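# Place the assembled housing upright on the belt behind the rail

## Task

Find the white housing that already has its circuit board and motor fitted, stand it upright on the dark belt strip lying just behind the white rail with both board and motor still seated in it, and end with the gripper released from it.

## Robot and tools

Robot: two six-joint arms with parallel grippers, named left_arm and right_arm. The names are labels only, not image sides. In the shared scene frame the origin sits on the table surface midway between the arms, +z is up, +x reaches out over the table, and left_arm is on the +y side. Base roots: left_arm at (-0.005, +0.338, 0) m with quat_wxyz (+0.998, 0, 0, +0.060); right_arm at (-0.045, -0.239, 0) m with quat_wxyz (+1.000, 0, 0, +0.016).

Tool execute_actions takes "actions": a list holding one action, one wait, or nothing. An empty list {"actions": []} only reports the state. An action is {"rows": [...], "steps": N}: N is 1 to 15 control steps of 1/30 s (default 15). Rows are applied one per step; if rows run out, the final row repeats. A wait is {"steps": N} with N up to 300 and no rows; it returns after N steps counted from the previous result, and the time you spend writing counts into it. Optional "pictures" (true/false) controls whether camera images come back; by default they do. A rejected call moves nothing.

Each row is one list of 14 numbers covering both arms, always all 14 even if one arm is idle: left_arm waist, shoulder, elbow, wrist pitch, wrist yaw, wrist roll, opening, then the same seven for right_arm. The six joint values are absolute target angles in radians, in the same convention as the Joint positions line, not offsets. Stated ranges per arm: waist -2.618 to 3.054, shoulder 0.000 to 3.142, elbow 0.000 to 3.142, wrist pitch -1.571 to 1.571, wrist yaw -1.571 to 1.571, wrist roll -2.094 to 2.094. True ends may differ by up to 0.036 rad either way. A target more than 0.036 rad beyond an end, and farther out than the joint's last reported angle, gets the call refused; a target past the real end is clipped there and reported as "joint sent to its limit" (possibly referring to an earlier, still-running action). Silence does not prove more travel is available. Opening is a scale from -1 (closed) to +1 (fully open, pads 0.094 m apart), absolute.

Motion is rate-limited: each step a joint's target may lead its measured angle by at most 0.202 rad (waist), 0.258 (shoulder), 0.238 (elbow), 0.573 (wrist pitch), 0.522 (wrist yaw and roll), and targets are scaled back if they would move the gripper more than 70 mm from where it is. Far goals therefore need several calls. Between calls the arms keep heading to the last row sent until everything nearly stops or a step is HELD; after that only a new action moves them further.

Results: a state line per arm gives end_effector_position (metres, scene frame) and end_effector_quat_wxyz. That point lies between the finger pads about 1 cm behind the tips; fingers point along the gripper +z axis and close along its y axis. Reported positions can be off, more so at long reach. Joint positions and Joint velocities list each arm's joints (rad, rad/s) then pad gap (m, m/s). grip_measured is finger opening on the command scale; each gripper's reading may be biased by about 1 mm. Fingers go to where grip_measured equals your command, so to hold something keep commanding roughly 0.03 below the measured value for a firm grip, less for a lighter one. Pad force caps near 50 to 62 N, weaker on very thin parts. "joint command not followed" means a clearance check altered or blocked joint targets on some steps; HELD marks steps whose row was partly or wholly not sent. Joint torques follow joint order without the gripper and include offsets, friction and noise. MOTOR HOT appears from 75 °C; at 90 °C that arm halts for 10 s, and at 100 °C it goes limp and falls; these are reported as OVER-TEMPERATURE FAULT. Avoid holding loads longer than needed.

Cameras: cam_left_wrist and cam_right_wrist, each 504x504 fisheye, images in that order. zoom_image takes "camera" (one of those names) and "region" [x0, y0, x1, y1] in image pixels from the top-left, no larger than 504 by 504, and returns a finer view of the latest image. read_manual returns only URDF licence text and moves nothing. finished_scene takes "scene", the number of the current scene, ends it irreversibly and grades it; the goal must hold at that moment and stay held.

Cautions: the simulation runs while you think. Occasional external tugs may hit a held part or push loose items. Never let anything leave the table, never let the arms collide or press on each other, and avoid drops, slips, slams and hard shoves. Place the housing gently, upright, then open the gripper and withdraw.

Each tool is called after "Call:" by a JSON object that holds its "name" and its "arguments", one argument or row to a line.

## Session

Call:
{"name": "execute_actions", "arguments": {
  "actions": []
}}

Scene clock: 0.00 s of 4240.00 s.
left_arm: end_effector_position=(+0.3093, +0.4494, +0.1484) grip_measured=+1.000 end_effector_quat_wxyz=(+0.254, -0.332, +0.841, +0.344) | right_arm: end_effector_position=(+0.3495, -0.1067, +0.1792) grip_measured=+1.000 end_effector_quat_wxyz=(+0.363, +0.327, +0.863, +0.125)
Joint positions: left_arm=[-0.2    1.565  1.115 -0.908 -0.865 -0.734  0.094] | right_arm=[ 0.434  1.506  1.168 -0.508  0.345  1.058  0.094]
Joint velocities: left_arm=[ 0.002 -0.012 -0.022  0.022  0.007 -0.037  0.   ] | right_arm=[-0.012 -0.007 -0.007 -0.037 -0.022 -0.022  0.   ]
Joint torques (N m, as the arm reports them, + toward a larger angle): no reading

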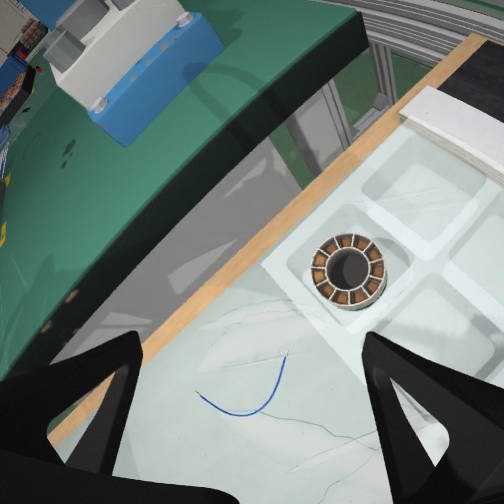

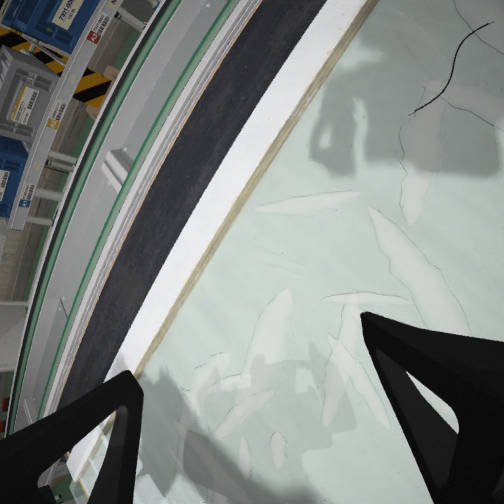

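Call:
{"name": "execute_actions", "arguments": {
  "actions": [
    {"rows":[[-0.3,1.0,1.0,-1.0,0,0,1,0.1,1.0,1.0,-1.0,0,0,1]]}
  ],
  "pictures": false
}}

Call:
{"name": "execute_actions", "arguments": {
  "actions": [
    {"steps":60}
  ]
}}

Scene clock: 5.13 s of 4240.00 s.
left_arm: end_effector_position=(+0.2531, +0.3008, +0.1997) grip_measured=+1.000 end_effector_quat_wxyz=(+0.299, +0.059, +0.952, -0.010) | right_arm: end_effector_position=(+0.2170, -0.2071, +0.2004) grip_measured=+1.000 end_effector_quat_wxyz=(+0.305, -0.007, +0.952, +0.024)
Joint positions: left_arm=[-0.298  0.991  1.008 -0.982 -0.047 -0.039  0.094] | right_arm=[ 0.103  0.989  1.002 -0.962  0.028  0.112  0.094]
Joint velocities: left_arm=[-0.012  0.066  0.007 -0.051  0.271  0.242  0.   ] | right_arm=[-0.002  0.027 -0.017 -0.198 -0.183 -0.755  0.   ]
Joint torques (N m, as the arm reports them, + toward a larger angle): left_arm=[-0.16 -1.08  6.3   1.22  0.02  0.06] | right_arm=[-0.29 -1.14  7.38  1.23  0.   -0.02]
Steps of this call (steps 1 to 90: nothing new was sent; then 1.63 s passed at rest; steps 91 to 105: all 15 steps of this action). Readings (joint positions):
91: left_arm=[-0.205 1.541 1.102 -0.900 -0.805 -0.667] | right_arm=[0.422 1.494 1.158 -0.519 0.312 1.016]
92: left_arm=[-0.222 1.490 1.069 -0.905 -0.713 -0.579] | right_arm=[0.397 1.464 1.132 -0.553 0.271 0.961]
94: left_arm=[-0.269 1.349 1.021 -0.942 -0.523 -0.401] | right_arm=[0.318 1.381 1.074 -0.650 0.205 0.840]
98: left_arm=[-0.298 1.048 1.008 -0.968 -0.212 -0.168] | right_arm=[0.132 1.149 1.004 -0.838 0.109 0.511]
105: the state above

Scene clock: 7.13 s of 4240.00 s.
left_arm: end_effector_position=(+0.2513, +0.2937, +0.1984) grip_measured=+1.000 end_effector_quat_wxyz=(+0.295, +0.081, +0.952, -0.024) | right_arm: end_effector_position=(+0.2110, -0.2038, +0.1965) grip_measured=+1.000 end_effector_quat_wxyz=(+0.292, -0.061, +0.954, +0.018)
Joint positions: left_arm=[-0.298  0.993  1.008 -0.986 -0.007 -0.006  0.094] | right_arm=[ 0.103  0.989  1.002 -0.989  0.005  0.006  0.094]
Joint velocities: left_arm=[-0.012  0.002 -0.017 -0.051 -0.022 -0.066  0.   ] | right_arm=[-0.032 -0.002  0.007 -0.007 -0.022 -0.037  0.   ]
Joint torques (N m, as the arm reports them, + toward a larger angle): left_arm=[-0.22 -1.    6.18  1.21  0.06  0.06] | right_arm=[-0.26 -0.9   7.35  1.1  -0.06 -0.02]
Steps of this call (steps 1 to 30: the robot went on to your last target; steps 31 to 60: nothing new was sent). Readings (joint positions):
1: left_arm=[-0.298 0.992 1.008 -0.982 -0.039 -0.032] | right_arm=[0.103 0.989 1.002 -0.968 0.023 0.091]
2: left_arm=[-0.298 0.993 1.008 -0.984 -0.032 -0.027] | right_arm=[0.103 0.989 1.002 -0.973 0.020 0.074]
4: left_arm=[-0.298 0.993 1.008 -0.984 -0.023 -0.019] | right_arm=[0.103 0.989 1.002 -0.979 0.014 0.049]
8: left_arm=[-0.298 0.993 1.008 -0.985 -0.013 -0.011] | right_arm=[0.103 0.989 1.002 -0.986 0.009 0.024]
60: the state above
All arms were judged still, so your last target was given up. Only a new action makes them travel on or press farther. Fingers that are still opening or closing keep moving.

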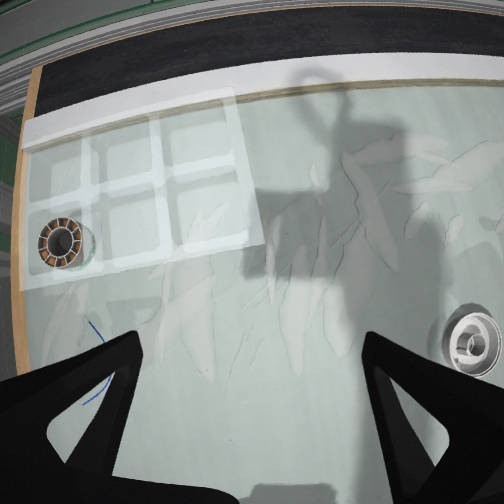

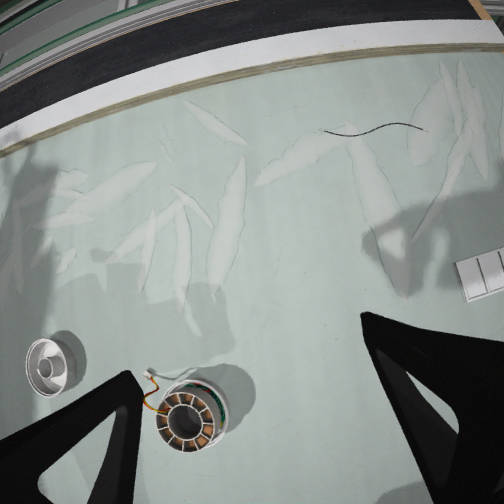

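Call:
{"name": "execute_actions", "arguments": {
  "actions": [
    {"rows":[[0.2,1.0,1.0,-1.0,0,0,1,0.35,1.25,1.2,-1.52,0,0,1]]}
  ],
  "pictures": false
}}

Call:
{"name": "execute_actions", "arguments": {
  "actions": [
    {"steps":20}
  ]
}}

Scene clock: 12.10 s of 4240.00 s.
left_arm: end_effector_position=(+0.2415, +0.4205, +0.1984) grip_measured=+1.000 end_effector_quat_wxyz=(+0.291, -0.152, +0.943, +0.049) | right_arm: end_effector_position=(+0.1290, -0.1683, +0.1607) grip_measured=+1.000 end_effector_quat_wxyz=(-0.004, -0.186, +0.983, +0.000)
Joint positions: left_arm=[ 0.196  0.993  1.008 -0.986 -0.007 -0.002  0.094] | right_arm=[ 0.345  1.265  1.179 -1.493 -0.002  0.004  0.094]
Joint velocities: left_arm=[-0.007 -0.007  0.002  0.11  -0.037  0.022  0.   ] | right_arm=[-0.002  0.002 -0.007 -0.11   0.007  0.007  0.   ]
Joint torques (N m, as the arm reports them, + toward a larger angle): left_arm=[ 0.27 -1.01  6.24  1.2   0.04  0.03] | right_arm=[ 0.48 -5.1   8.62  0.12  0.01  0.  ]
Steps of this call (steps 1 to 90: nothing new was sent; then 1.47 s passed at rest; steps 91 to 105: all 15 steps of this action). Readings (joint positions):
91: left_arm=[-0.270 0.993 1.008 -0.986 0.008 -0.003] | right_arm=[0.132 1.022 1.038 -1.063 0.018 0.007]
92: left_arm=[-0.205 0.993 1.008 -0.986 0.012 -0.002] | right_arm=[0.198 1.087 1.104 -1.173 0.020 0.007]
94: left_arm=[-0.057 0.993 1.008 -0.986 0.009 -0.002] | right_arm=[0.308 1.200 1.173 -1.270 0.006 0.005]
98: left_arm=[0.178 0.993 1.008 -0.986 -0.006 -0.002] | right_arm=[0.345 1.265 1.179 -1.400 -0.002 0.004]
105: the state above

Scene clock: 12.77 s of 4240.00 s.
left_arm: end_effector_position=(+0.2415, +0.4205, +0.1984) grip_measured=+1.000 end_effector_quat_wxyz=(+0.292, -0.152, +0.943, +0.049) | right_arm: end_effector_position=(+0.1249, -0.1699, +0.1608) grip_measured=+1.000 end_effector_quat_wxyz=(-0.013, -0.186, +0.983, -0.001)
Joint positions: left_arm=[ 0.196  0.993  1.008 -0.986 -0.007 -0.002  0.094] | right_arm=[ 0.345  1.265  1.179 -1.51  -0.002  0.004  0.094]
Joint velocities: left_arm=[ 0.002  0.012  0.002  0.037 -0.022  0.037  0.   ] | right_arm=[ 0.007 -0.002 -0.007 -0.022 -0.022 -0.022  0.   ]
Joint torques (N m, as the arm reports them, + toward a larger angle): left_arm=[ 0.34 -1.11  6.2   1.23  0.07  0.01] | right_arm=[ 0.49 -5.07  8.54  0.1   0.    0.  ]
Steps of this call (steps 1 to 20: the robot went on to your last target). Readings (joint positions):
1: left_arm=[0.196 0.993 1.008 -0.986 -0.007 -0.002] | right_arm=[0.345 1.265 1.179 -1.497 -0.002 0.004]
2: left_arm=[0.196 0.993 1.008 -0.986 -0.007 -0.002] | right_arm=[0.345 1.265 1.179 -1.500 -0.002 0.004]
4: left_arm=[0.196 0.993 1.008 -0.986 -0.007 -0.002] | right_arm=[0.345 1.265 1.179 -1.504 -0.002 0.004]
8: left_arm=[0.196 0.993 1.008 -0.986 -0.007 -0.002] | right_arm=[0.345 1.265 1.179 -1.508 -0.002 0.004]
20: the state above

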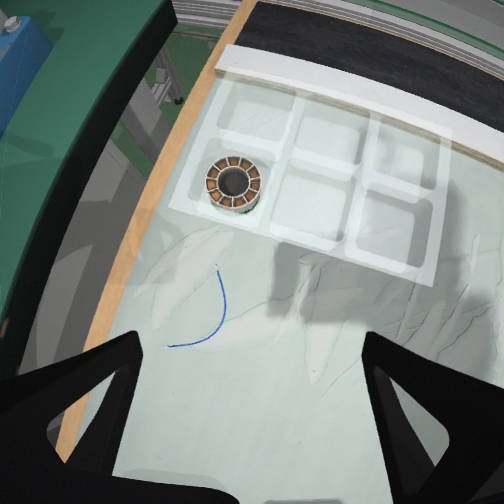

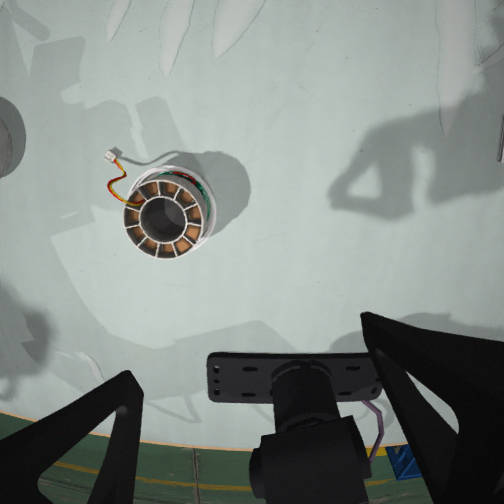

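Call:
{"name": "execute_actions", "arguments": {
  "actions": [
    {"rows":[[-0.6,1.0,1.0,-0.7,0,0,1,-1.2,1.0,1.0,-1.2,0,0,1]]}
  ],
  "pictures": false
}}

Call:
{"name": "execute_actions", "arguments": {
  "actions": [
    {"steps":20}
  ]
}}

Call:
{"name": "execute_actions", "arguments": {
  "actions": [
    {"rows":[[-1.3,1.59,0.82,0.07,0,0,1,-1.2,1.0,1.0,-1.2,0,0,1]]}
  ],
  "pictures": false
}}

Call:
{"name": "execute_actions", "arguments": {
  "actions": [
    {"steps":25}
  ]
}}

Scene clock: 20.90 s of 4240.00 s.
left_arm: end_effector_position=(+0.2707, +0.1936, +0.2422) grip_measured=+1.000 end_effector_quat_wxyz=(+0.409, +0.216, +0.880, -0.105) | right_arm: end_effector_position=(+0.1232, -0.3703, +0.1706) grip_measured=+1.000 end_effector_quat_wxyz=(+0.174, +0.324, +0.928, -0.059)
Joint positions: left_arm=[-0.599  0.997  1.005 -0.708  0.009 -0.002  0.094] | right_arm=[-0.704  1.008  1.01  -1.204 -0.004  0.002  0.094]
Joint velocities: left_arm=[-0.007 -0.007 -0.017 -0.007 -0.022  0.022  0.   ] | right_arm=[-2.088 -0.002 -0.002  0.168  0.037 -0.007  0.   ]
Joint torques (N m, as the arm reports them, + toward a larger angle): left_arm=[-0.12 -1.62  6.74  1.8  -0.02  0.04] | right_arm=[ 0.11 -2.49  6.21  0.83  0.1   0.03]
Steps of this call (steps 1 to 15: the robot went on to your last target; steps 16 to 90: nothing new was sent; then 4.63 s passed at rest; steps 91 to 105: all 15 steps of this action). Readings (joint positions):
91: left_arm=[0.168 0.993 1.006 -0.963 -0.020 -0.004] | right_arm=[0.318 1.234 1.149 -1.460 -0.014 0.003]
92: left_arm=[0.104 0.994 1.005 -0.917 -0.023 -0.004] | right_arm=[0.252 1.172 1.086 -1.380 -0.016 0.002]
94: left_arm=[-0.041 0.997 1.005 -0.829 -0.018 -0.004] | right_arm=[0.100 1.063 1.018 -1.328 -0.010 0.002]
98: left_arm=[-0.334 0.997 1.005 -0.741 -0.010 -0.003] | right_arm=[-0.194 1.008 1.010 -1.261 -0.006 0.002]
105: the state above

Scene clock: 21.57 s of 4240.00 s.
left_arm: end_effector_position=(+0.2712, +0.1939, +0.2425) grip_measured=+1.000 end_effector_quat_wxyz=(+0.410, +0.216, +0.880, -0.104) | right_arm: end_effector_position=(+0.0414, -0.4361, +0.1713) grip_measured=+1.000 end_effector_quat_wxyz=(+0.155, +0.539, +0.821, -0.105)
Joint positions: left_arm=[-0.599  0.997  1.005 -0.706  0.006 -0.002  0.094] | right_arm=[-1.191  1.008  1.01  -1.196  0.005  0.002  0.094]
Joint velocities: left_arm=[-0.012  0.002 -0.002 -0.051 -0.007  0.007  0.   ] | right_arm=[-0.007 -0.002  0.002  0.081 -0.022 -0.007  0.   ]
Joint torques (N m, as the arm reports them, + toward a larger angle): left_arm=[-0.11 -1.58  6.86  1.79 -0.09  0.02] | right_arm=[-0.77 -2.51  6.26  0.83 -0.09  0.02]
Steps of this call (steps 1 to 20: the robot went on to your last target). Readings (joint positions):
1: left_arm=[-0.599 0.997 1.005 -0.707 0.008 -0.002] | right_arm=[-0.777 1.008 1.010 -1.202 -0.003 0.002]
2: left_arm=[-0.599 0.997 1.005 -0.707 0.008 -0.002] | right_arm=[-0.850 1.008 1.010 -1.200 -0.003 0.002]
4: left_arm=[-0.599 0.997 1.005 -0.707 0.008 -0.002] | right_arm=[-0.996 1.008 1.010 -1.197 -0.003 0.002]
8: left_arm=[-0.599 0.997 1.005 -0.706 0.007 -0.002] | right_arm=[-1.185 1.008 1.010 -1.196 0.008 0.002]
20: the state above

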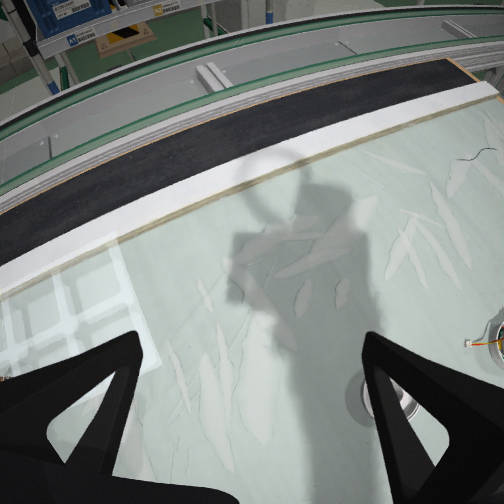

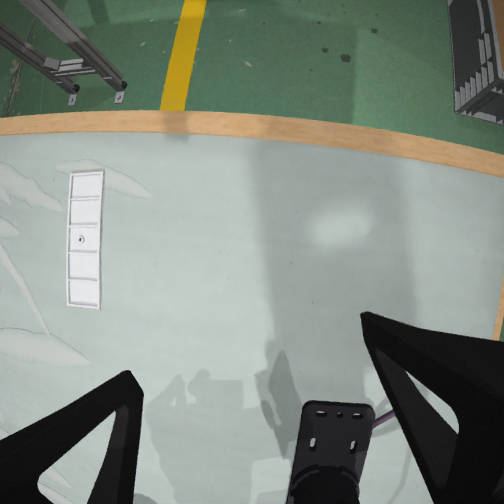

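Scene clock: 22.07 s of 4240.00 s.
left_arm: end_effector_position=(+0.1680, -0.0433, +0.0730) grip_measured=+1.000 end_effector_quat_wxyz=(+0.314, +0.502, +0.780, -0.202) | right_arm: end_effector_position=(+0.0414, -0.4361, +0.1713) grip_measured=+1.000 end_effector_quat_wxyz=(+0.155, +0.539, +0.821, -0.105)
Joint positions: left_arm=[-1.267  1.61   0.828 -0.025 -0.002 -0.002  0.094] | right_arm=[-1.191  1.008  1.01  -1.196  0.005  0.002  0.094]
Joint velocities: left_arm=[-1.311  0.051 -0.168  0.3    0.256  0.007  0.   ] | right_arm=[ 0.007  0.017 -0.007  0.051  0.007  0.007  0.   ]
Joint torques (N m, as the arm reports them, + toward a larger angle): left_arm=[ 3.83 -8.27  6.62  2.08 -0.36  0.  ] | right_arm=[-0.78 -2.53  6.25  0.83 -0.06  0.01]
Steps of this call (steps 1 to 15: all 15 steps of this action). Readings (joint positions):
1: left_arm=[-0.614 1.008 0.993 -0.669 -0.002 -0.002] | right_arm=[-1.191 1.008 1.010 -1.196 0.005 0.002]
2: left_arm=[-0.648 1.034 0.977 -0.595 -0.006 -0.002] | right_arm=[-1.191 1.008 1.010 -1.196 0.005 0.002]
4: left_arm=[-0.730 1.127 0.942 -0.445 -0.007 -0.002] | right_arm=[-1.191 1.008 1.010 -1.196 0.005 0.002]
8: left_arm=[-0.899 1.362 0.891 -0.214 -0.008 -0.002] | right_arm=[-1.191 1.008 1.010 -1.196 0.005 0.002]
15: the state above

Scene clock: 22.90 s of 4240.00 s.
left_arm: end_effector_position=(+0.1563, -0.0638, +0.0875) grip_measured=+1.000 end_effector_quat_wxyz=(+0.340, +0.511, +0.755, -0.233) | right_arm: end_effector_position=(+0.0415, -0.4361, +0.1713) grip_measured=+1.000 end_effector_quat_wxyz=(+0.156, +0.539, +0.821, -0.104)
Joint positions: left_arm=[-1.308  1.61   0.825  0.064  0.006 -0.002  0.094] | right_arm=[-1.191  1.008  1.01  -1.196  0.005  0.002  0.094]
Joint velocities: left_arm=[ 0.007  0.002 -0.002 -0.051  0.051 -0.037  0.   ] | right_arm=[ 0.007 -0.012 -0.007 -0.037 -0.037 -0.051  0.   ]
Joint torques (N m, as the arm reports them, + toward a larger angle): left_arm=[ 0.67 -7.95  6.23  1.76 -0.08  0.02] | right_arm=[-0.79 -2.52  6.25  0.84 -0.06  0.02]
Steps of this call (steps 1 to 25: the robot went on to your last target). Readings (joint positions):
1: left_arm=[-1.302 1.610 0.825 -0.015 0.006 -0.002] | right_arm=[-1.191 1.008 1.010 -1.196 0.005 0.002]
2: left_arm=[-1.320 1.610 0.825 -0.003 0.011 -0.002] | right_arm=[-1.191 1.008 1.010 -1.196 0.005 0.002]
4: left_arm=[-1.322 1.610 0.825 0.025 0.013 -0.002] | right_arm=[-1.191 1.008 1.010 -1.196 0.005 0.002]
8: left_arm=[-1.309 1.610 0.825 0.051 0.008 -0.002] | right_arm=[-1.191 1.008 1.010 -1.196 0.005 0.002]
25: the state above

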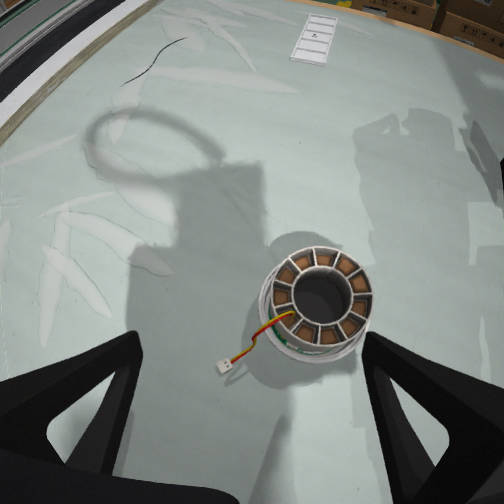

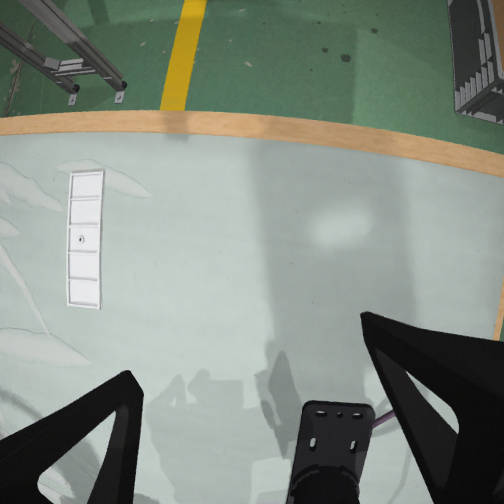

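Call:
{"name": "execute_actions", "arguments": {
  "actions": [
    {"rows":[[-1.39,1.61,0.82,0.07,0,0,1,-1.2,1.0,1.0,-1.2,0,0,1],[-1.39,1.61,0.82,0.07,0,0,1,-1.2,1.0,1.0,-1.2,0,0,1],[-1.39,1.61,0.82,0.07,0,0,1,-1.2,1.0,1.0,-1.2,0,0,1],[-1.39,1.67,0.87,0.07,0,0,1,-1.2,1.0,1.0,-1.2,0,0,1],[-1.39,1.73,0.92,0.06,0,0,1,-1.2,1.0,1.0,-1.2,0,0,1],[-1.39,1.79,0.97,0.05,0,0,1,-1.2,1.0,1.0,-1.2,0,0,1],[-1.39,1.85,1.01,0.05,0,0,1,-1.2,1.0,1.0,-1.2,0,0,1]]}
  ]
}}

Scene clock: 28.20 s of 4240.00 s.
left_arm: end_effector_position=(+0.1331, -0.1086, +0.0399) grip_measured=+1.000 end_effector_quat_wxyz=(+0.293, +0.552, +0.749, -0.218) | right_arm: end_effector_position=(+0.0415, -0.4361, +0.1713) grip_measured=+1.000 end_effector_quat_wxyz=(+0.156, +0.539, +0.821, -0.104)
Joint positions: left_arm=[-1.391  1.859  0.983  0.054  0.002 -0.002  0.094] | right_arm=[-1.191  1.008  1.01  -1.196  0.005  0.002  0.094]
Joint velocities: left_arm=[ 0.002  0.007 -0.002  0.066 -0.081 -0.007  0.   ] | right_arm=[ 0.002 -0.002 -0.007 -0.022 -0.125 -0.007  0.   ]
Joint torques (N m, as the arm reports them, + toward a larger angle): left_arm=[ 0.17 -8.85  8.18  1.45 -0.02  0.05] | right_arm=[-0.78 -2.53  6.24  0.84 -0.06  0.01]
Steps of this call (steps 1 to 15: the robot went on to your last target; steps 16 to 90: nothing new was sent; then 1.80 s passed at rest; steps 91 to 105: all 15 steps of this action). Readings (joint positions):
91: left_arm=[-1.315 1.610 0.825 0.064 0.002 -0.002] | right_arm=[-1.191 1.008 1.010 -1.196 0.005 0.002]
92: left_arm=[-1.329 1.610 0.825 0.064 -0.002 -0.002] | right_arm=[-1.191 1.008 1.010 -1.196 0.005 0.002]
94: left_arm=[-1.367 1.615 0.827 0.065 -0.001 -0.002] | right_arm=[-1.191 1.008 1.010 -1.196 0.005 0.002]
98: left_arm=[-1.391 1.773 0.949 0.065 0.002 -0.002] | right_arm=[-1.191 1.008 1.010 -1.196 0.005 0.002]
105: the state above

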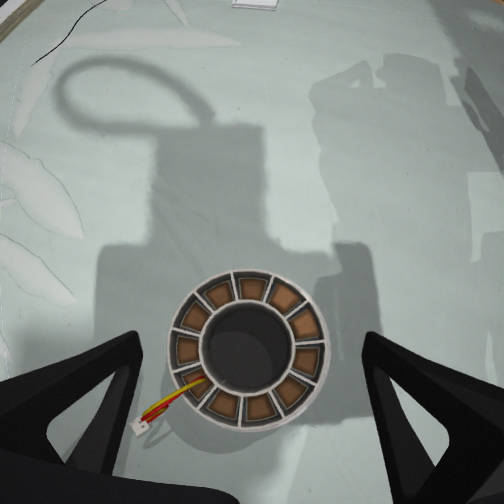

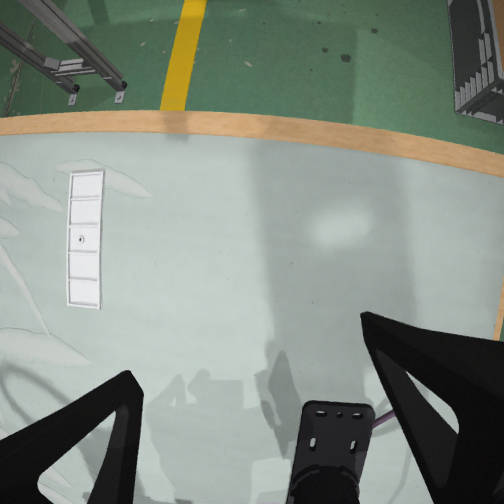

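Call:
{"name": "execute_actions", "arguments": {
  "actions": [
    {"rows":[[-1.393,1.88,0.98,0.12,0,0,1,-1.2,1.0,1.0,-1.2,0,0,1],[-1.393,1.88,0.98,0.16,0,0,1,-1.2,1.0,1.0,-1.2,0,0,1],[-1.393,1.9,0.96,0.17,0,0,1,-1.2,1.0,1.0,-1.2,0,0,1],[-1.393,1.9,0.96,0.17,0,0,1,-1.2,1.0,1.0,-1.2,0,0,1],[-1.393,1.92,0.945,0.17,0,0,1,-1.2,1.0,1.0,-1.2,0,0,1]]}
  ]
}}

Call:
{"name": "execute_actions", "arguments": {
  "actions": [
    {"rows":[[-1.393,1.92,0.945,0.17,0,0,0.35,-1.2,1.0,1.0,-1.2,0,0,1]]}
  ]
}}

Scene clock: 33.10 s of 4240.00 s.
left_arm: end_effector_position=(+0.1350, -0.1148, +0.0249) grip_measured=+1.000 end_effector_quat_wxyz=(+0.303, +0.550, +0.745, -0.226) | right_arm: end_effector_position=(+0.0415, -0.4361, +0.1713) grip_measured=+1.000 end_effector_quat_wxyz=(+0.156, +0.539, +0.821, -0.104)
Joint positions: left_arm=[-1.391  1.914  0.962  0.156  0.002 -0.002  0.094] | right_arm=[-1.191  1.008  1.01  -1.196  0.005  0.002  0.094]
Joint velocities: left_arm=[ 0.002  0.007  0.007  0.081  0.037 -0.037  0.   ] | right_arm=[ 0.012  0.002 -0.002 -0.022 -0.051  0.007  0.   ]
Joint torques (N m, as the arm reports them, + toward a larger angle): left_arm=[-0.13 -8.01  4.75  1.65  0.    0.05] | right_arm=[-0.79 -2.53  6.24  0.84 -0.06  0.02]
Steps of this call (steps 1 to 15: the robot went on to your last target; steps 16 to 90: nothing new was sent; then 1.40 s passed at rest; steps 91 to 105: all 15 steps of this action). Readings (joint positions):
91: left_arm=[-1.391 1.860 0.983 0.060 0.002 -0.002] | right_arm=[-1.191 1.008 1.010 -1.196 0.005 0.002]
92: left_arm=[-1.391 1.863 0.983 0.075 0.002 -0.002] | right_arm=[-1.191 1.008 1.010 -1.196 0.005 0.002]
94: left_arm=[-1.391 1.874 0.983 0.111 0.002 -0.002] | right_arm=[-1.191 1.008 1.010 -1.196 0.005 0.002]
98: left_arm=[-1.391 1.904 0.978 0.151 0.002 -0.002] | right_arm=[-1.191 1.008 1.010 -1.196 0.005 0.002]
105: the state above

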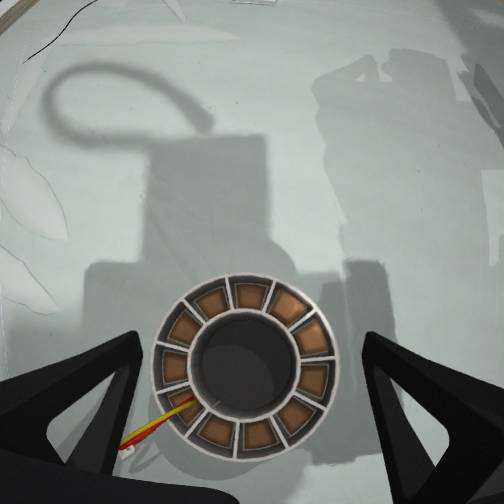

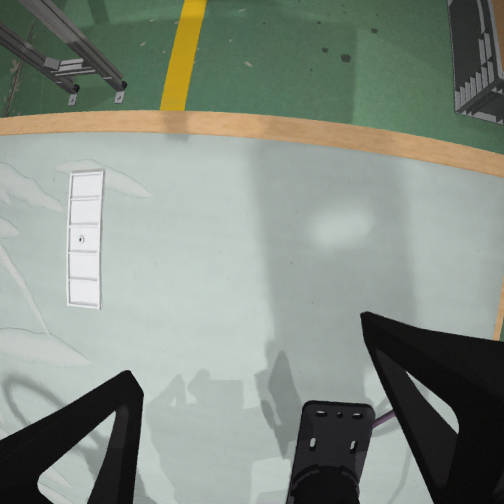

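Scene clock: 33.60 s of 4240.00 s.
left_arm: end_effector_position=(+0.1353, -0.1155, +0.0256) grip_measured=+0.429 end_effector_quat_wxyz=(+0.305, +0.549, +0.745, -0.226) | right_arm: end_effector_position=(+0.0415, -0.4361, +0.1713) grip_measured=+1.000 end_effector_quat_wxyz=(+0.156, +0.539, +0.821, -0.104)
Joint positions: left_arm=[-1.391  1.914  0.962  0.16   0.001 -0.002  0.067] | right_arm=[-1.191  1.008  1.01  -1.196  0.005  0.002  0.094]
Joint velocities: left_arm=[ 0.002 -0.002  0.017  0.037 -0.007 -0.066  0.001] | right_arm=[-0.007  0.002 -0.002  0.037 -0.007 -0.022  0.   ]
Joint torques (N m, as the arm reports them, + toward a larger angle): left_arm=[-0.2  -8.04  4.8   1.71 -0.02  0.05] | right_arm=[-0.79 -2.54  6.24  0.83 -0.06  0.02]
Steps of this call (steps 1 to 15: all 15 steps of this action). Readings (joint positions):
1: left_arm=[-1.391 1.914 0.962 0.158 0.002 -0.002] | right_arm=[-1.191 1.008 1.010 -1.196 0.005 0.002]
2: left_arm=[-1.391 1.914 0.962 0.160 0.002 -0.002] | right_arm=[-1.191 1.008 1.010 -1.196 0.005 0.002]
4: left_arm=[-1.391 1.914 0.962 0.160 0.001 -0.002] | right_arm=[-1.191 1.008 1.010 -1.196 0.005 0.002]
8: left_arm=[-1.391 1.914 0.962 0.160 0.001 -0.002] | right_arm=[-1.191 1.008 1.010 -1.196 0.005 0.002]
15: the state above

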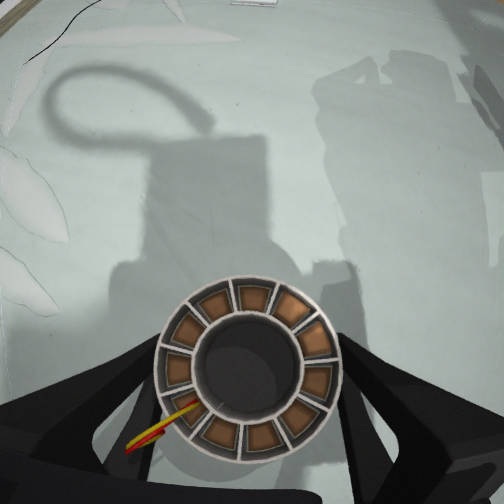

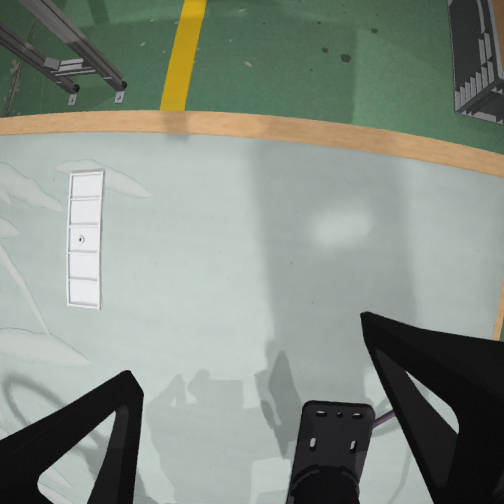

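Marginal; regrip lower.

Call:
{"name": "execute_actions", "arguments": {
  "actions": [
    {"rows":[[-1.393,1.92,0.945,0.17,0,0,0.65,-1.2,1.0,1.0,-1.2,0,0,1]],"steps":8}
  ],
  "pictures": false
}}

Call:
{"name": "execute_actions", "arguments": {
  "actions": [
    {"rows":[[-1.393,1.93,0.925,0.17,0,0,0.65,-1.2,1.0,1.0,-1.2,0,0,1]]}
  ],
  "pictures": false
}}

Call:
{"name": "execute_actions", "arguments": {
  "actions": [
    {"rows":[[-1.393,1.93,0.925,0.17,0,0,0.38,-1.2,1.0,1.0,-1.2,0,0,1]]}
  ],
  "pictures": false
}}

Call:
{"name": "execute_actions", "arguments": {
  "actions": [
    {"rows":[[-1.393,1.9,0.97,0.12,0,0,0.38,-1.2,1.0,1.0,-1.2,0,0,1],[-1.393,1.88,0.99,0.08,0,0,0.38,-1.2,1.0,1.0,-1.2,0,0,1],[-1.393,1.86,1.01,0.04,0,0,0.38,-1.2,1.0,1.0,-1.2,0,0,1],[-1.393,1.84,1.03,0.0,0,0,0.38,-1.2,1.0,1.0,-1.2,0,0,1],[-1.393,1.82,1.05,-0.04,0,0,0.38,-1.2,1.0,1.0,-1.2,0,0,1],[-1.393,1.8,1.07,-0.08,0,0,0.38,-1.2,1.0,1.0,-1.2,0,0,1],[-1.393,1.78,1.09,-0.12,0,0,0.38,-1.2,1.0,1.0,-1.2,0,0,1],[-1.393,1.76,1.11,-0.16,0,0,0.38,-1.2,1.0,1.0,-1.2,0,0,1],[-1.393,1.74,1.13,-0.2,0,0,0.38,-1.2,1.0,1.0,-1.2,0,0,1],[-1.393,1.72,1.15,-0.22,0,0,0.38,-1.2,1.0,1.0,-1.2,0,0,1]]}
  ]
}}

Scene clock: 43.37 s of 4240.00 s.
left_arm: end_effector_position=(+0.1355, -0.1161, +0.0262) grip_measured=+0.648 end_effector_quat_wxyz=(+0.306, +0.549, +0.744, -0.227) | right_arm: end_effector_position=(+0.0415, -0.4361, +0.1713) grip_measured=+1.000 end_effector_quat_wxyz=(+0.156, +0.539, +0.821, -0.104)
Joint positions: left_arm=[-1.391  1.914  0.962  0.163  0.001 -0.002  0.077] | right_arm=[-1.191  1.008  1.01  -1.196  0.005  0.002  0.094]
Joint velocities: left_arm=[ 0.017 -0.002  0.007 -0.051 -0.007  0.081  0.   ] | right_arm=[-0.002 -0.012 -0.002  0.022 -0.007  0.022  0.   ]
Joint torques (N m, as the arm reports them, + toward a larger angle): left_arm=[-0.18 -7.99  4.74  1.7  -0.04  0.04] | right_arm=[-0.79 -2.52  6.25  0.84 -0.06  0.02]
Steps of this call (steps 1 to 15: the robot went on to your last target; steps 16 to 90: nothing new was sent; then 6.50 s passed at rest; steps 91 to 98: all 8 steps of this action). Readings (joint positions):
91: left_arm=[-1.391 1.914 0.962 0.160 0.001 -0.002] | right_arm=[-1.191 1.008 1.010 -1.196 0.005 0.002]
92: left_arm=[-1.391 1.914 0.962 0.161 0.001 -0.002] | right_arm=[-1.191 1.008 1.010 -1.196 0.005 0.002]
94: left_arm=[-1.391 1.914 0.962 0.162 0.001 -0.002] | right_arm=[-1.191 1.008 1.010 -1.196 0.005 0.002]
98: the state above

Scene clock: 43.87 s of 4240.00 s.
left_arm: end_effector_position=(+0.1340, -0.1113, +0.0209) grip_measured=+0.648 end_effector_quat_wxyz=(+0.302, +0.550, +0.746, -0.224) | right_arm: end_effector_position=(+0.0415, -0.4361, +0.1713) grip_measured=+1.000 end_effector_quat_wxyz=(+0.156, +0.539, +0.821, -0.104)
Joint positions: left_arm=[-1.391  1.914  0.946  0.168  0.001 -0.002  0.077] | right_arm=[-1.191  1.008  1.01  -1.196  0.005  0.002  0.094]
Joint velocities: left_arm=[ 0.002 -0.002  0.002  0.051 -0.037 -0.066 -0.   ] | right_arm=[-0.017 -0.002  0.002 -0.022  0.051 -0.066  0.   ]
Joint torques (N m, as the arm reports them, + toward a larger angle): left_arm=[-0.24 -7.21  4.48  1.66 -0.04  0.06] | right_arm=[-0.79 -2.52  6.25  0.83 -0.06  0.02]
Steps of this call (steps 1 to 15: all 15 steps of this action). Readings (joint positions):
1: left_arm=[-1.391 1.914 0.961 0.165 0.001 -0.002] | right_arm=[-1.191 1.008 1.010 -1.196 0.005 0.002]
2: left_arm=[-1.391 1.914 0.958 0.168 0.001 -0.002] | right_arm=[-1.191 1.008 1.010 -1.196 0.005 0.002]
4: left_arm=[-1.391 1.914 0.951 0.168 0.001 -0.002] | right_arm=[-1.191 1.008 1.010 -1.196 0.005 0.002]
8: left_arm=[-1.391 1.914 0.946 0.168 0.001 -0.002] | right_arm=[-1.191 1.008 1.010 -1.196 0.005 0.002]
15: the state above

Scene clock: 44.37 s of 4240.00 s.
left_arm: end_effector_position=(+0.1340, -0.1113, +0.0209) grip_measured=+0.417 end_effector_quat_wxyz=(+0.302, +0.550, +0.746, -0.224) | right_arm: end_effector_position=(+0.0415, -0.4361, +0.1713) grip_measured=+1.000 end_effector_quat_wxyz=(+0.156, +0.539, +0.821, -0.104)
Joint positions: left_arm=[-1.391  1.914  0.946  0.168  0.001 -0.002  0.067] | right_arm=[-1.191  1.008  1.01  -1.196  0.005  0.002  0.094]
Joint velocities: left_arm=[-0.002  0.012 -0.007 -0.022  0.007 -0.007  0.   ] | right_arm=[-0.002 -0.002 -0.002 -0.037 -0.051 -0.007  0.   ]
Joint torques (N m, as the arm reports them, + toward a larger angle): left_arm=[-0.12 -7.17  4.42  1.64 -0.02  0.02] | right_arm=[-0.79 -2.52  6.25  0.83 -0.06  0.02]
Steps of this call (steps 1 to 15: all 15 steps of this action). Readings (joint positions):
1: left_arm=[-1.391 1.914 0.946 0.168 0.001 -0.002] | right_arm=[-1.191 1.008 1.010 -1.196 0.005 0.002]
2: left_arm=[-1.391 1.914 0.946 0.168 0.001 -0.002] | right_arm=[-1.191 1.008 1.010 -1.196 0.005 0.002]
4: left_arm=[-1.391 1.914 0.946 0.168 0.001 -0.002] | right_arm=[-1.191 1.008 1.010 -1.196 0.005 0.002]
8: left_arm=[-1.391 1.914 0.946 0.168 0.001 -0.002] | right_arm=[-1.191 1.008 1.010 -1.196 0.005 0.002]
15: the state above

Scene clock: 44.87 s of 4240.00 s.
left_arm: end_effector_position=(+0.1363, -0.1186, +0.1217) grip_measured=+0.417 end_effector_quat_wxyz=(+0.318, +0.545, +0.739, -0.236) | right_arm: end_effector_position=(+0.0415, -0.4361, +0.1713) grip_measured=+1.000 end_effector_quat_wxyz=(+0.156, +0.539, +0.821, -0.104)
Joint positions: left_arm=[-1.391  1.724  1.13  -0.162  0.001 -0.002  0.067] | right_arm=[-1.191  1.008  1.01  -1.196  0.005  0.002  0.094]
Joint velocities: left_arm=[-0.002 -0.129  0.125 -0.037  0.007  0.007  0.   ] | right_arm=[ 0.027  0.007  0.007 -0.051 -0.022  0.022  0.   ]
Joint torques (N m, as the arm reports them, + toward a larger angle): left_arm=[-0.11 -7.51  7.89  1.13  0.    0.02] | right_arm=[-0.78 -2.52  6.25  0.84 -0.06  0.02]
Steps of this call (steps 1 to 15: all 15 steps of this action). Readings (joint positions):
1: left_arm=[-1.391 1.914 0.946 0.166 0.001 -0.002] | right_arm=[-1.191 1.008 1.010 -1.196 0.005 0.002]
2: left_arm=[-1.391 1.912 0.948 0.159 0.001 -0.002] | right_arm=[-1.191 1.008 1.010 -1.196 0.005 0.002]
4: left_arm=[-1.391 1.900 0.963 0.108 0.001 -0.002] | right_arm=[-1.191 1.008 1.010 -1.196 0.005 0.002]
8: left_arm=[-1.391 1.840 1.022 -0.042 0.001 -0.002] | right_arm=[-1.191 1.008 1.010 -1.196 0.005 0.002]
15: the state above

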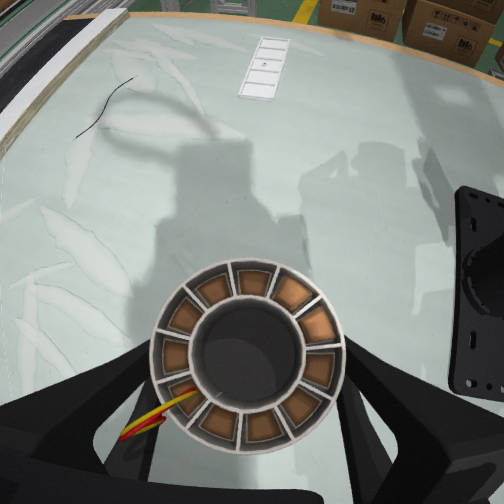

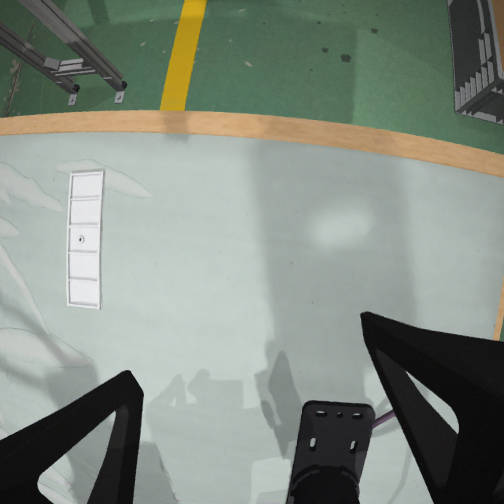

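Swing gently.

Call:
{"name": "execute_actions", "arguments": {
  "actions": [
    {"rows":[[-1.37,1.72,1.15,-0.22,0,0,0.38,-1.2,1,1,-1.2,0,0,1],[-1.34,1.72,1.15,-0.22,0,0,0.38,-1.2,1,1,-1.2,0,0,1],[-1.3,1.72,1.15,-0.22,0,0,0.38,-1.2,1,1,-1.2,0,0,1],[-1.26,1.72,1.15,-0.22,0,0,0.38,-1.2,1,1,-1.2,0,0,1],[-1.22,1.72,1.15,-0.22,0,0,0.38,-1.2,1,1,-1.2,0,0,1],[-1.18,1.72,1.15,-0.22,0,0,0.38,-1.2,1,1,-1.2,0,0,1],[-1.13,1.72,1.15,-0.22,0,0,0.38,-1.2,1,1,-1.2,0,0,1],[-0.15,1.72,1.15,-0.22,0,0,0.38,-1.2,1,1,-1.2,0,0,1]]}
  ],
  "pictures": false
}}

Call:
{"name": "execute_actions", "arguments": {
  "actions": [
    {"rows":[[-0.15,1.72,1.15,-0.22,0,0,0.38,0.7,1.3,1,-0.3,0,0,1]]}
  ],
  "pictures": false
}}

Call:
{"name": "execute_actions", "arguments": {
  "actions": [
    {"steps":40}
  ]
}}

Scene clock: 54.37 s of 4240.00 s.
left_arm: end_effector_position=(+0.3599, +0.0470, +0.1119) grip_measured=+0.417 end_effector_quat_wxyz=(+0.346, +0.307, +0.878, -0.125) | right_arm: end_effector_position=(+0.0415, -0.4361, +0.1713) grip_measured=+1.000 end_effector_quat_wxyz=(+0.156, +0.539, +0.821, -0.104)
Joint positions: left_arm=[-0.791  1.722  1.133 -0.229  0.009 -0.002  0.067] | right_arm=[-1.191  1.008  1.01  -1.196  0.005  0.002  0.094]
Joint velocities: left_arm=[ 1.653 -0.012 -0.017  0.007  0.007 -0.037  0.   ] | right_arm=[-0.012 -0.002 -0.017 -0.095  0.051  0.007  0.   ]
Joint torques (N m, as the arm reports them, + toward a larger angle): left_arm=[ 0.48 -7.71  8.1   1.68 -0.07  0.02] | right_arm=[-0.79 -2.54  6.24  0.84 -0.06  0.02]
Steps of this call (steps 1 to 30: the robot went on to your last target; steps 31 to 90: nothing new was sent; then 6.00 s passed at rest; steps 91 to 105: all 15 steps of this action). Readings (joint positions):
91: left_arm=[-1.391 1.722 1.133 -0.229 0.001 -0.002] | right_arm=[-1.191 1.008 1.010 -1.196 0.005 0.002]
92: left_arm=[-1.386 1.722 1.133 -0.229 0.003 -0.002] | right_arm=[-1.191 1.008 1.010 -1.196 0.005 0.002]
94: left_arm=[-1.355 1.722 1.133 -0.229 0.011 -0.002] | right_arm=[-1.191 1.008 1.010 -1.196 0.005 0.002]
98: left_arm=[-1.193 1.722 1.133 -0.229 0.017 -0.002] | right_arm=[-1.191 1.008 1.010 -1.196 0.005 0.002]
105: the state above

Scene clock: 54.87 s of 4240.00 s.
left_arm: end_effector_position=(+0.4614, +0.3462, +0.1120) grip_measured=+0.417 end_effector_quat_wxyz=(+0.368, -0.008, +0.930, +0.012) | right_arm: end_effector_position=(+0.3114, -0.4043, +0.2007) grip_measured=+1.000 end_effector_quat_wxyz=(+0.415, +0.197, +0.883, -0.096)
Joint positions: left_arm=[-0.113  1.722  1.133 -0.229 -0.024 -0.002  0.067] | right_arm=[-0.464  1.3    1.004 -0.393  0.012  0.002  0.094]
Joint velocities: left_arm=[-0.203 -0.007 -0.007  0.051  0.037 -0.007 -0.001] | right_arm=[ 2.     0.012 -0.002  0.725 -0.095  0.022  0.   ]
Joint torques (N m, as the arm reports them, + toward a larger angle): left_arm=[-2.06 -7.85  8.33  1.67  0.17  0.03] | right_arm=[ 0.96 -5.64  7.62  1.29 -0.1  -0.04]
Steps of this call (steps 1 to 15: all 15 steps of this action). Readings (joint positions):
1: left_arm=[-0.731 1.722 1.133 -0.229 0.009 -0.002] | right_arm=[-1.176 1.020 1.010 -1.176 0.011 0.002]
2: left_arm=[-0.672 1.722 1.133 -0.229 0.008 -0.002] | right_arm=[-1.140 1.047 1.010 -1.125 0.012 0.002]
4: left_arm=[-0.553 1.722 1.133 -0.229 0.006 -0.002] | right_arm=[-1.063 1.131 1.010 -1.000 0.012 0.002]
8: left_arm=[-0.314 1.722 1.133 -0.229 0.004 -0.002] | right_arm=[-0.892 1.263 1.006 -0.722 0.014 0.002]
15: the state above

Scene clock: 56.20 s of 4240.00 s.
left_arm: end_effector_position=(+0.4614, +0.3266, +0.1119) grip_measured=+0.417 end_effector_quat_wxyz=(+0.368, +0.011, +0.930, -0.003) | right_arm: end_effector_position=(+0.2538, +0.0383, +0.2201) grip_measured=+1.000 end_effector_quat_wxyz=(+0.437, -0.321, +0.822, +0.174)
Joint positions: left_arm=[-0.147  1.722  1.133 -0.229 -0.005 -0.002  0.067] | right_arm=[ 0.71   1.3    1.004 -0.296 -0.006  0.002  0.094]
Joint velocities: left_arm=[ 0.002  0.002  0.012 -0.081  0.066 -0.066 -0.002] | right_arm=[ 0.007 -0.012 -0.002  0.022  0.022 -0.051  0.   ]
Joint torques (N m, as the arm reports them, + toward a larger angle): left_arm=[-0.21 -7.79  8.21  1.64  0.04  0.03] | right_arm=[-0.92 -5.86  7.9   1.59  0.05  0.01]
Steps of this call (steps 1 to 40: the robot went on to your last target). Readings (joint positions):
1: left_arm=[-0.120 1.722 1.133 -0.229 -0.022 -0.002] | right_arm=[-0.393 1.300 1.004 -0.371 0.010 0.002]
2: left_arm=[-0.129 1.722 1.133 -0.229 -0.019 -0.002] | right_arm=[-0.320 1.300 1.004 -0.353 0.009 0.002]
4: left_arm=[-0.142 1.722 1.133 -0.229 -0.012 -0.002] | right_arm=[-0.175 1.300 1.004 -0.328 0.007 0.002]
8: left_arm=[-0.147 1.722 1.133 -0.229 -0.005 -0.002] | right_arm=[0.117 1.300 1.004 -0.306 0.004 0.002]
40: the state above

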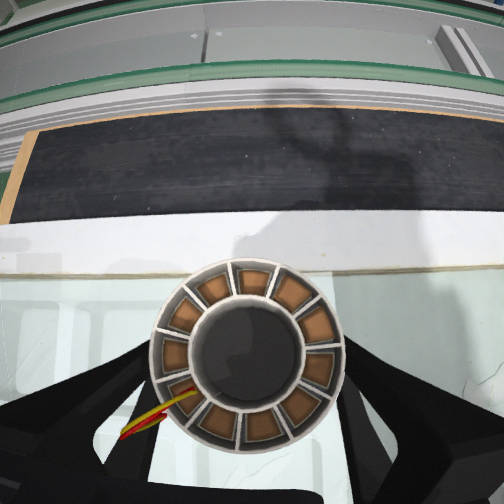

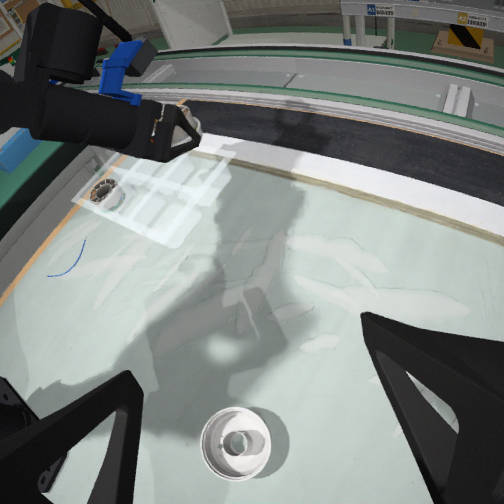

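Call:
{"name": "execute_actions", "arguments": {
  "actions": [
    {"rows":[[-0.15,1.8,1.26,-0.24,0,0,0.38,0.7,1.3,1,-0.3,0,0,1],[-0.15,1.85,1.32,-0.25,0,0,0.38,0.7,1.3,1,-0.3,0,0,1],[-0.15,1.9,1.39,-0.27,0,0,0.38,0.7,1.3,1,-0.3,0,0,1],[-0.15,1.95,1.45,-0.28,0,0,0.38,0.7,1.3,1,-0.3,0,0,1],[-0.15,2,1.52,-0.3,0,0,0.38,0.7,1.3,1,-0.3,0,0,1],[-0.15,2.05,1.58,-0.31,0,0,0.38,0.7,1.3,1,-0.3,0,0,1],[-0.15,2.1,1.65,-0.33,0,0,0.38,0.7,1.3,1,-0.3,0,0,1],[-0.15,2.15,1.71,-0.34,0,0,0.38,0.7,1.3,1,-0.3,0,0,1],[-0.15,2.2,1.78,-0.36,0,0,0.38,0.7,1.3,1,-0.3,0,0,1],[-0.15,2.25,1.84,-0.37,0,0,0.38,0.7,1.3,1,-0.3,0,0,1],[-0.15,2.3,1.91,-0.39,0,0,0.38,0.7,1.3,1,-0.3,0,0,1],[-0.15,2.35,1.97,-0.4,0,0,0.38,0.7,1.3,1,-0.3,0,0,1]]}
  ],
  "pictures": false
}}

Call:
{"name": "execute_actions", "arguments": {
  "actions": [
    {"steps":15}
  ]
}}

Scene clock: 67.13 s of 4240.00 s.
left_arm: end_effector_position=(+0.6249, +0.3220, +0.0844) grip_measured=+0.417 end_effector_quat_wxyz=(+0.385, +0.011, +0.923, -0.003) | right_arm: end_effector_position=(+0.2538, +0.0382, +0.2201) grip_measured=+1.000 end_effector_quat_wxyz=(+0.437, -0.321, +0.822, +0.173)
Joint positions: left_arm=[-0.147  2.351  1.923 -0.351 -0.005 -0.002  0.067] | right_arm=[ 0.71   1.3    1.004 -0.296 -0.006  0.002  0.094]
Joint velocities: left_arm=[-0.007  0.369  0.125 -0.33  -0.037 -0.037  0.   ] | right_arm=[ 0.002 -0.002 -0.012 -0.037 -0.022  0.022  0.   ]
Joint torques (N m, as the arm reports them, + toward a larger angle): left_arm=[ -0.27 -14.21   9.97   1.45   0.06   0.03] | right_arm=[-0.91 -5.82  7.89  1.59  0.05  0.01]
Steps of this call (steps 1 to 15: the robot went on to your last target; steps 16 to 90: nothing new was sent; then 7.43 s passed at rest; steps 91 to 105: all 15 steps of this action). Readings (joint positions):
91: left_arm=[-0.147 1.731 1.146 -0.242 -0.005 -0.002] | right_arm=[0.710 1.300 1.004 -0.296 -0.006 0.002]
92: left_arm=[-0.147 1.757 1.182 -0.261 -0.005 -0.002] | right_arm=[0.710 1.300 1.004 -0.296 -0.006 0.002]
94: left_arm=[-0.147 1.850 1.300 -0.283 -0.005 -0.002] | right_arm=[0.710 1.300 1.004 -0.296 -0.006 0.002]
98: left_arm=[-0.147 2.064 1.572 -0.302 -0.005 -0.002] | right_arm=[0.710 1.300 1.004 -0.296 -0.006 0.002]
105: the state above

Scene clock: 67.63 s of 4240.00 s.
left_arm: end_effector_position=(+0.6137, +0.3223, +0.0634) grip_measured=+0.417 end_effector_quat_wxyz=(+0.350, +0.011, +0.937, -0.003) | right_arm: end_effector_position=(+0.2538, +0.0382, +0.2201) grip_measured=+1.000 end_effector_quat_wxyz=(+0.437, -0.321, +0.822, +0.173)
Joint positions: left_arm=[-0.147  2.37   1.924 -0.409 -0.005 -0.002  0.067] | right_arm=[ 0.71   1.3    1.004 -0.296 -0.006  0.002  0.094]
Joint velocities: left_arm=[-0.002  0.007  0.002  0.051  0.022 -0.007 -0.001] | right_arm=[ 0.007  0.002 -0.022  0.037 -0.007  0.007  0.   ]
Joint torques (N m, as the arm reports them, + toward a larger angle): left_arm=[ -0.17 -14.08  10.6    1.62   0.05   0.04] | right_arm=[-0.9  -5.83  7.9   1.58  0.04  0.01]
Steps of this call (steps 1 to 15: the robot went on to your last target). Readings (joint positions):
1: left_arm=[-0.147 2.360 1.924 -0.361 -0.005 -0.002] | right_arm=[0.710 1.300 1.004 -0.296 -0.006 0.002]
2: left_arm=[-0.147 2.365 1.924 -0.375 -0.005 -0.002] | right_arm=[0.710 1.300 1.004 -0.296 -0.006 0.002]
4: left_arm=[-0.147 2.370 1.924 -0.397 -0.005 -0.002] | right_arm=[0.710 1.300 1.004 -0.296 -0.006 0.002]
8: left_arm=[-0.147 2.370 1.924 -0.407 -0.005 -0.002] | right_arm=[0.710 1.300 1.004 -0.296 -0.006 0.002]
15: the state above

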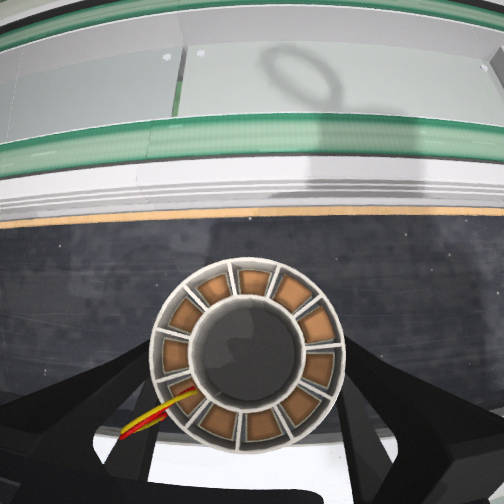

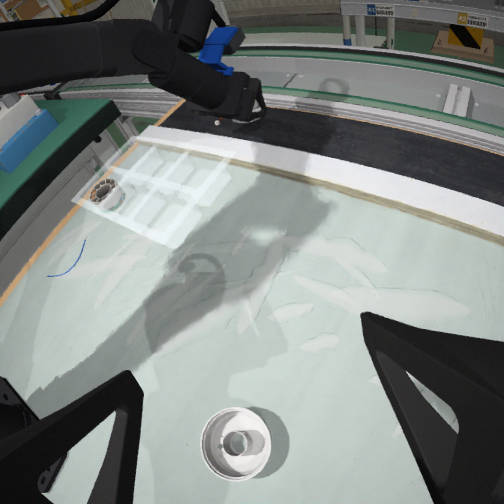

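Call:
{"name": "execute_actions", "arguments": {
  "actions": [
    {"rows":[[-0.15,2.37,1.97,-0.33,0,0,0.38,0.7,1.3,1,-0.3,0,0,1],[-0.15,2.38,1.97,-0.32,0,0,0.38,0.7,1.3,1,-0.3,0,0,1],[-0.15,2.39,1.97,-0.31,0,0,0.38,0.7,1.3,1,-0.3,0,0,1],[-0.15,2.4,1.97,-0.3,0,0,0.38,0.7,1.3,1,-0.3,0,0,1],[-0.15,2.41,1.97,-0.29,0,0,0.38,0.7,1.3,1,-0.3,0,0,1],[-0.15,2.42,1.97,-0.28,0,0,0.38,0.7,1.3,1,-0.3,0,0,1],[-0.15,2.43,1.97,-0.27,0,0,0.38,0.7,1.3,1,-0.3,0,0,1],[-0.15,2.44,1.97,-0.26,0,0,0.38,0.7,1.3,1,-0.3,0,0,1],[-0.15,2.45,1.97,-0.25,0,0,0.38,0.7,1.3,1,-0.3,0,0,1],[-0.15,2.46,1.97,-0.25,0,0,0.38,0.7,1.3,1,-0.3,0,0,1],[-0.15,2.47,1.97,-0.25,0,0,0.38,0.7,1.3,1,-0.3,0,0,1]]}
  ],
  "pictures": false
}}

Call:
{"name": "execute_actions", "arguments": {
  "actions": [
    {"steps":12}
  ]
}}

Call:
{"name": "zoom_image", "arguments": {
  "camera": "cam_right_wrist",
  "region": [180,60,320,180]
}}

Scene clock: 76.67 s of 4240.00 s.
left_arm: end_effector_position=(+0.6337, +0.3217, +0.0283) grip_measured=+0.417 end_effector_quat_wxyz=(+0.370, +0.011, +0.929, -0.003) | right_arm: end_effector_position=(+0.2538, +0.0382, +0.2201) grip_measured=+1.000 end_effector_quat_wxyz=(+0.437, -0.321, +0.822, +0.173)
Joint positions: left_arm=[-0.147  2.471  1.934 -0.275 -0.005 -0.002  0.067] | right_arm=[ 0.71   1.3    1.004 -0.296 -0.006  0.002  0.094]
Joint velocities: left_arm=[-0.012 -0.012 -0.002  0.066  0.007 -0.007 -0.001] | right_arm=[ 0.022 -0.017 -0.007 -0.022 -0.081  0.007  0.   ]
Joint torques (N m, as the arm reports them, + toward a larger angle): left_arm=[ -0.29 -13.05   9.74   1.7    0.04   0.03] | right_arm=[-0.92 -5.82  7.9   1.59  0.04  0.01]
Steps of this call (steps 1 to 15: the robot went on to your last target; steps 16 to 90: nothing new was sent; then 5.53 s passed at rest; steps 91 to 105: all 15 steps of this action). Readings (joint positions):
91: left_arm=[-0.147 2.370 1.924 -0.406 -0.005 -0.002] | right_arm=[0.710 1.300 1.004 -0.296 -0.006 0.002]
92: left_arm=[-0.147 2.372 1.924 -0.397 -0.005 -0.002] | right_arm=[0.710 1.300 1.004 -0.296 -0.006 0.002]
94: left_arm=[-0.147 2.378 1.924 -0.371 -0.005 -0.002] | right_arm=[0.710 1.300 1.004 -0.296 -0.006 0.002]
98: left_arm=[-0.147 2.412 1.933 -0.324 -0.005 -0.002] | right_arm=[0.710 1.300 1.004 -0.296 -0.006 0.002]
105: the state above

Scene clock: 77.07 s of 4240.00 s.
left_arm: end_effector_position=(+0.6341, +0.3216, +0.0285) grip_measured=+0.417 end_effector_quat_wxyz=(+0.371, +0.011, +0.928, -0.004) | right_arm: end_effector_position=(+0.2538, +0.0382, +0.2201) grip_measured=+1.000 end_effector_quat_wxyz=(+0.437, -0.321, +0.822, +0.173)
Joint positions: left_arm=[-0.147  2.472  1.934 -0.272 -0.004 -0.002  0.067] | right_arm=[ 0.71   1.3    1.004 -0.296 -0.006  0.002  0.094]
Joint velocities: left_arm=[-0.007 -0.002 -0.012 -0.007 -0.022 -0.007 -0.001] | right_arm=[-0.002 -0.002  0.012  0.037 -0.095  0.007  0.   ]
Joint torques (N m, as the arm reports them, + toward a larger angle): left_arm=[ -0.21 -13.17   9.75   1.83   0.03   0.  ] | right_arm=[-0.91 -5.83  7.9   1.58  0.04  0.02]
Steps of this call (steps 1 to 12: the robot went on to your last target). Readings (joint positions):
1: left_arm=[-0.147 2.471 1.934 -0.272 -0.005 -0.002] | right_arm=[0.710 1.300 1.004 -0.296 -0.006 0.002]
2: left_arm=[-0.147 2.471 1.934 -0.272 -0.004 -0.002] | right_arm=[0.710 1.300 1.004 -0.296 -0.006 0.002]
4: left_arm=[-0.147 2.472 1.934 -0.272 -0.004 -0.002] | right_arm=[0.710 1.300 1.004 -0.296 -0.006 0.002]
8: left_arm=[-0.147 2.472 1.934 -0.272 -0.004 -0.002] | right_arm=[0.710 1.300 1.004 -0.296 -0.006 0.002]
12: the state above

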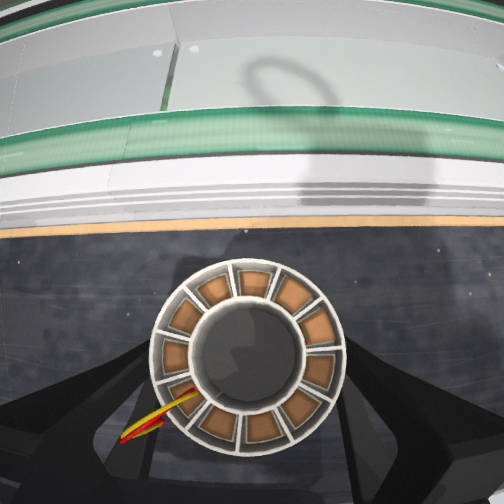

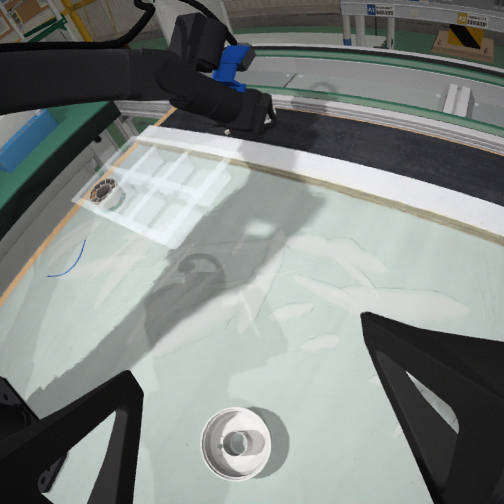

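Region (180, 60, 320, 180) of cam_right_wrist's 504x504 image, scaled by 3.600, with more detail than that image has; it fills the top 432 rows of this view, and the rest is white.

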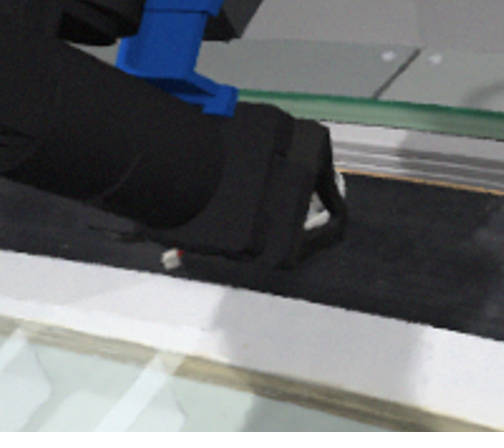

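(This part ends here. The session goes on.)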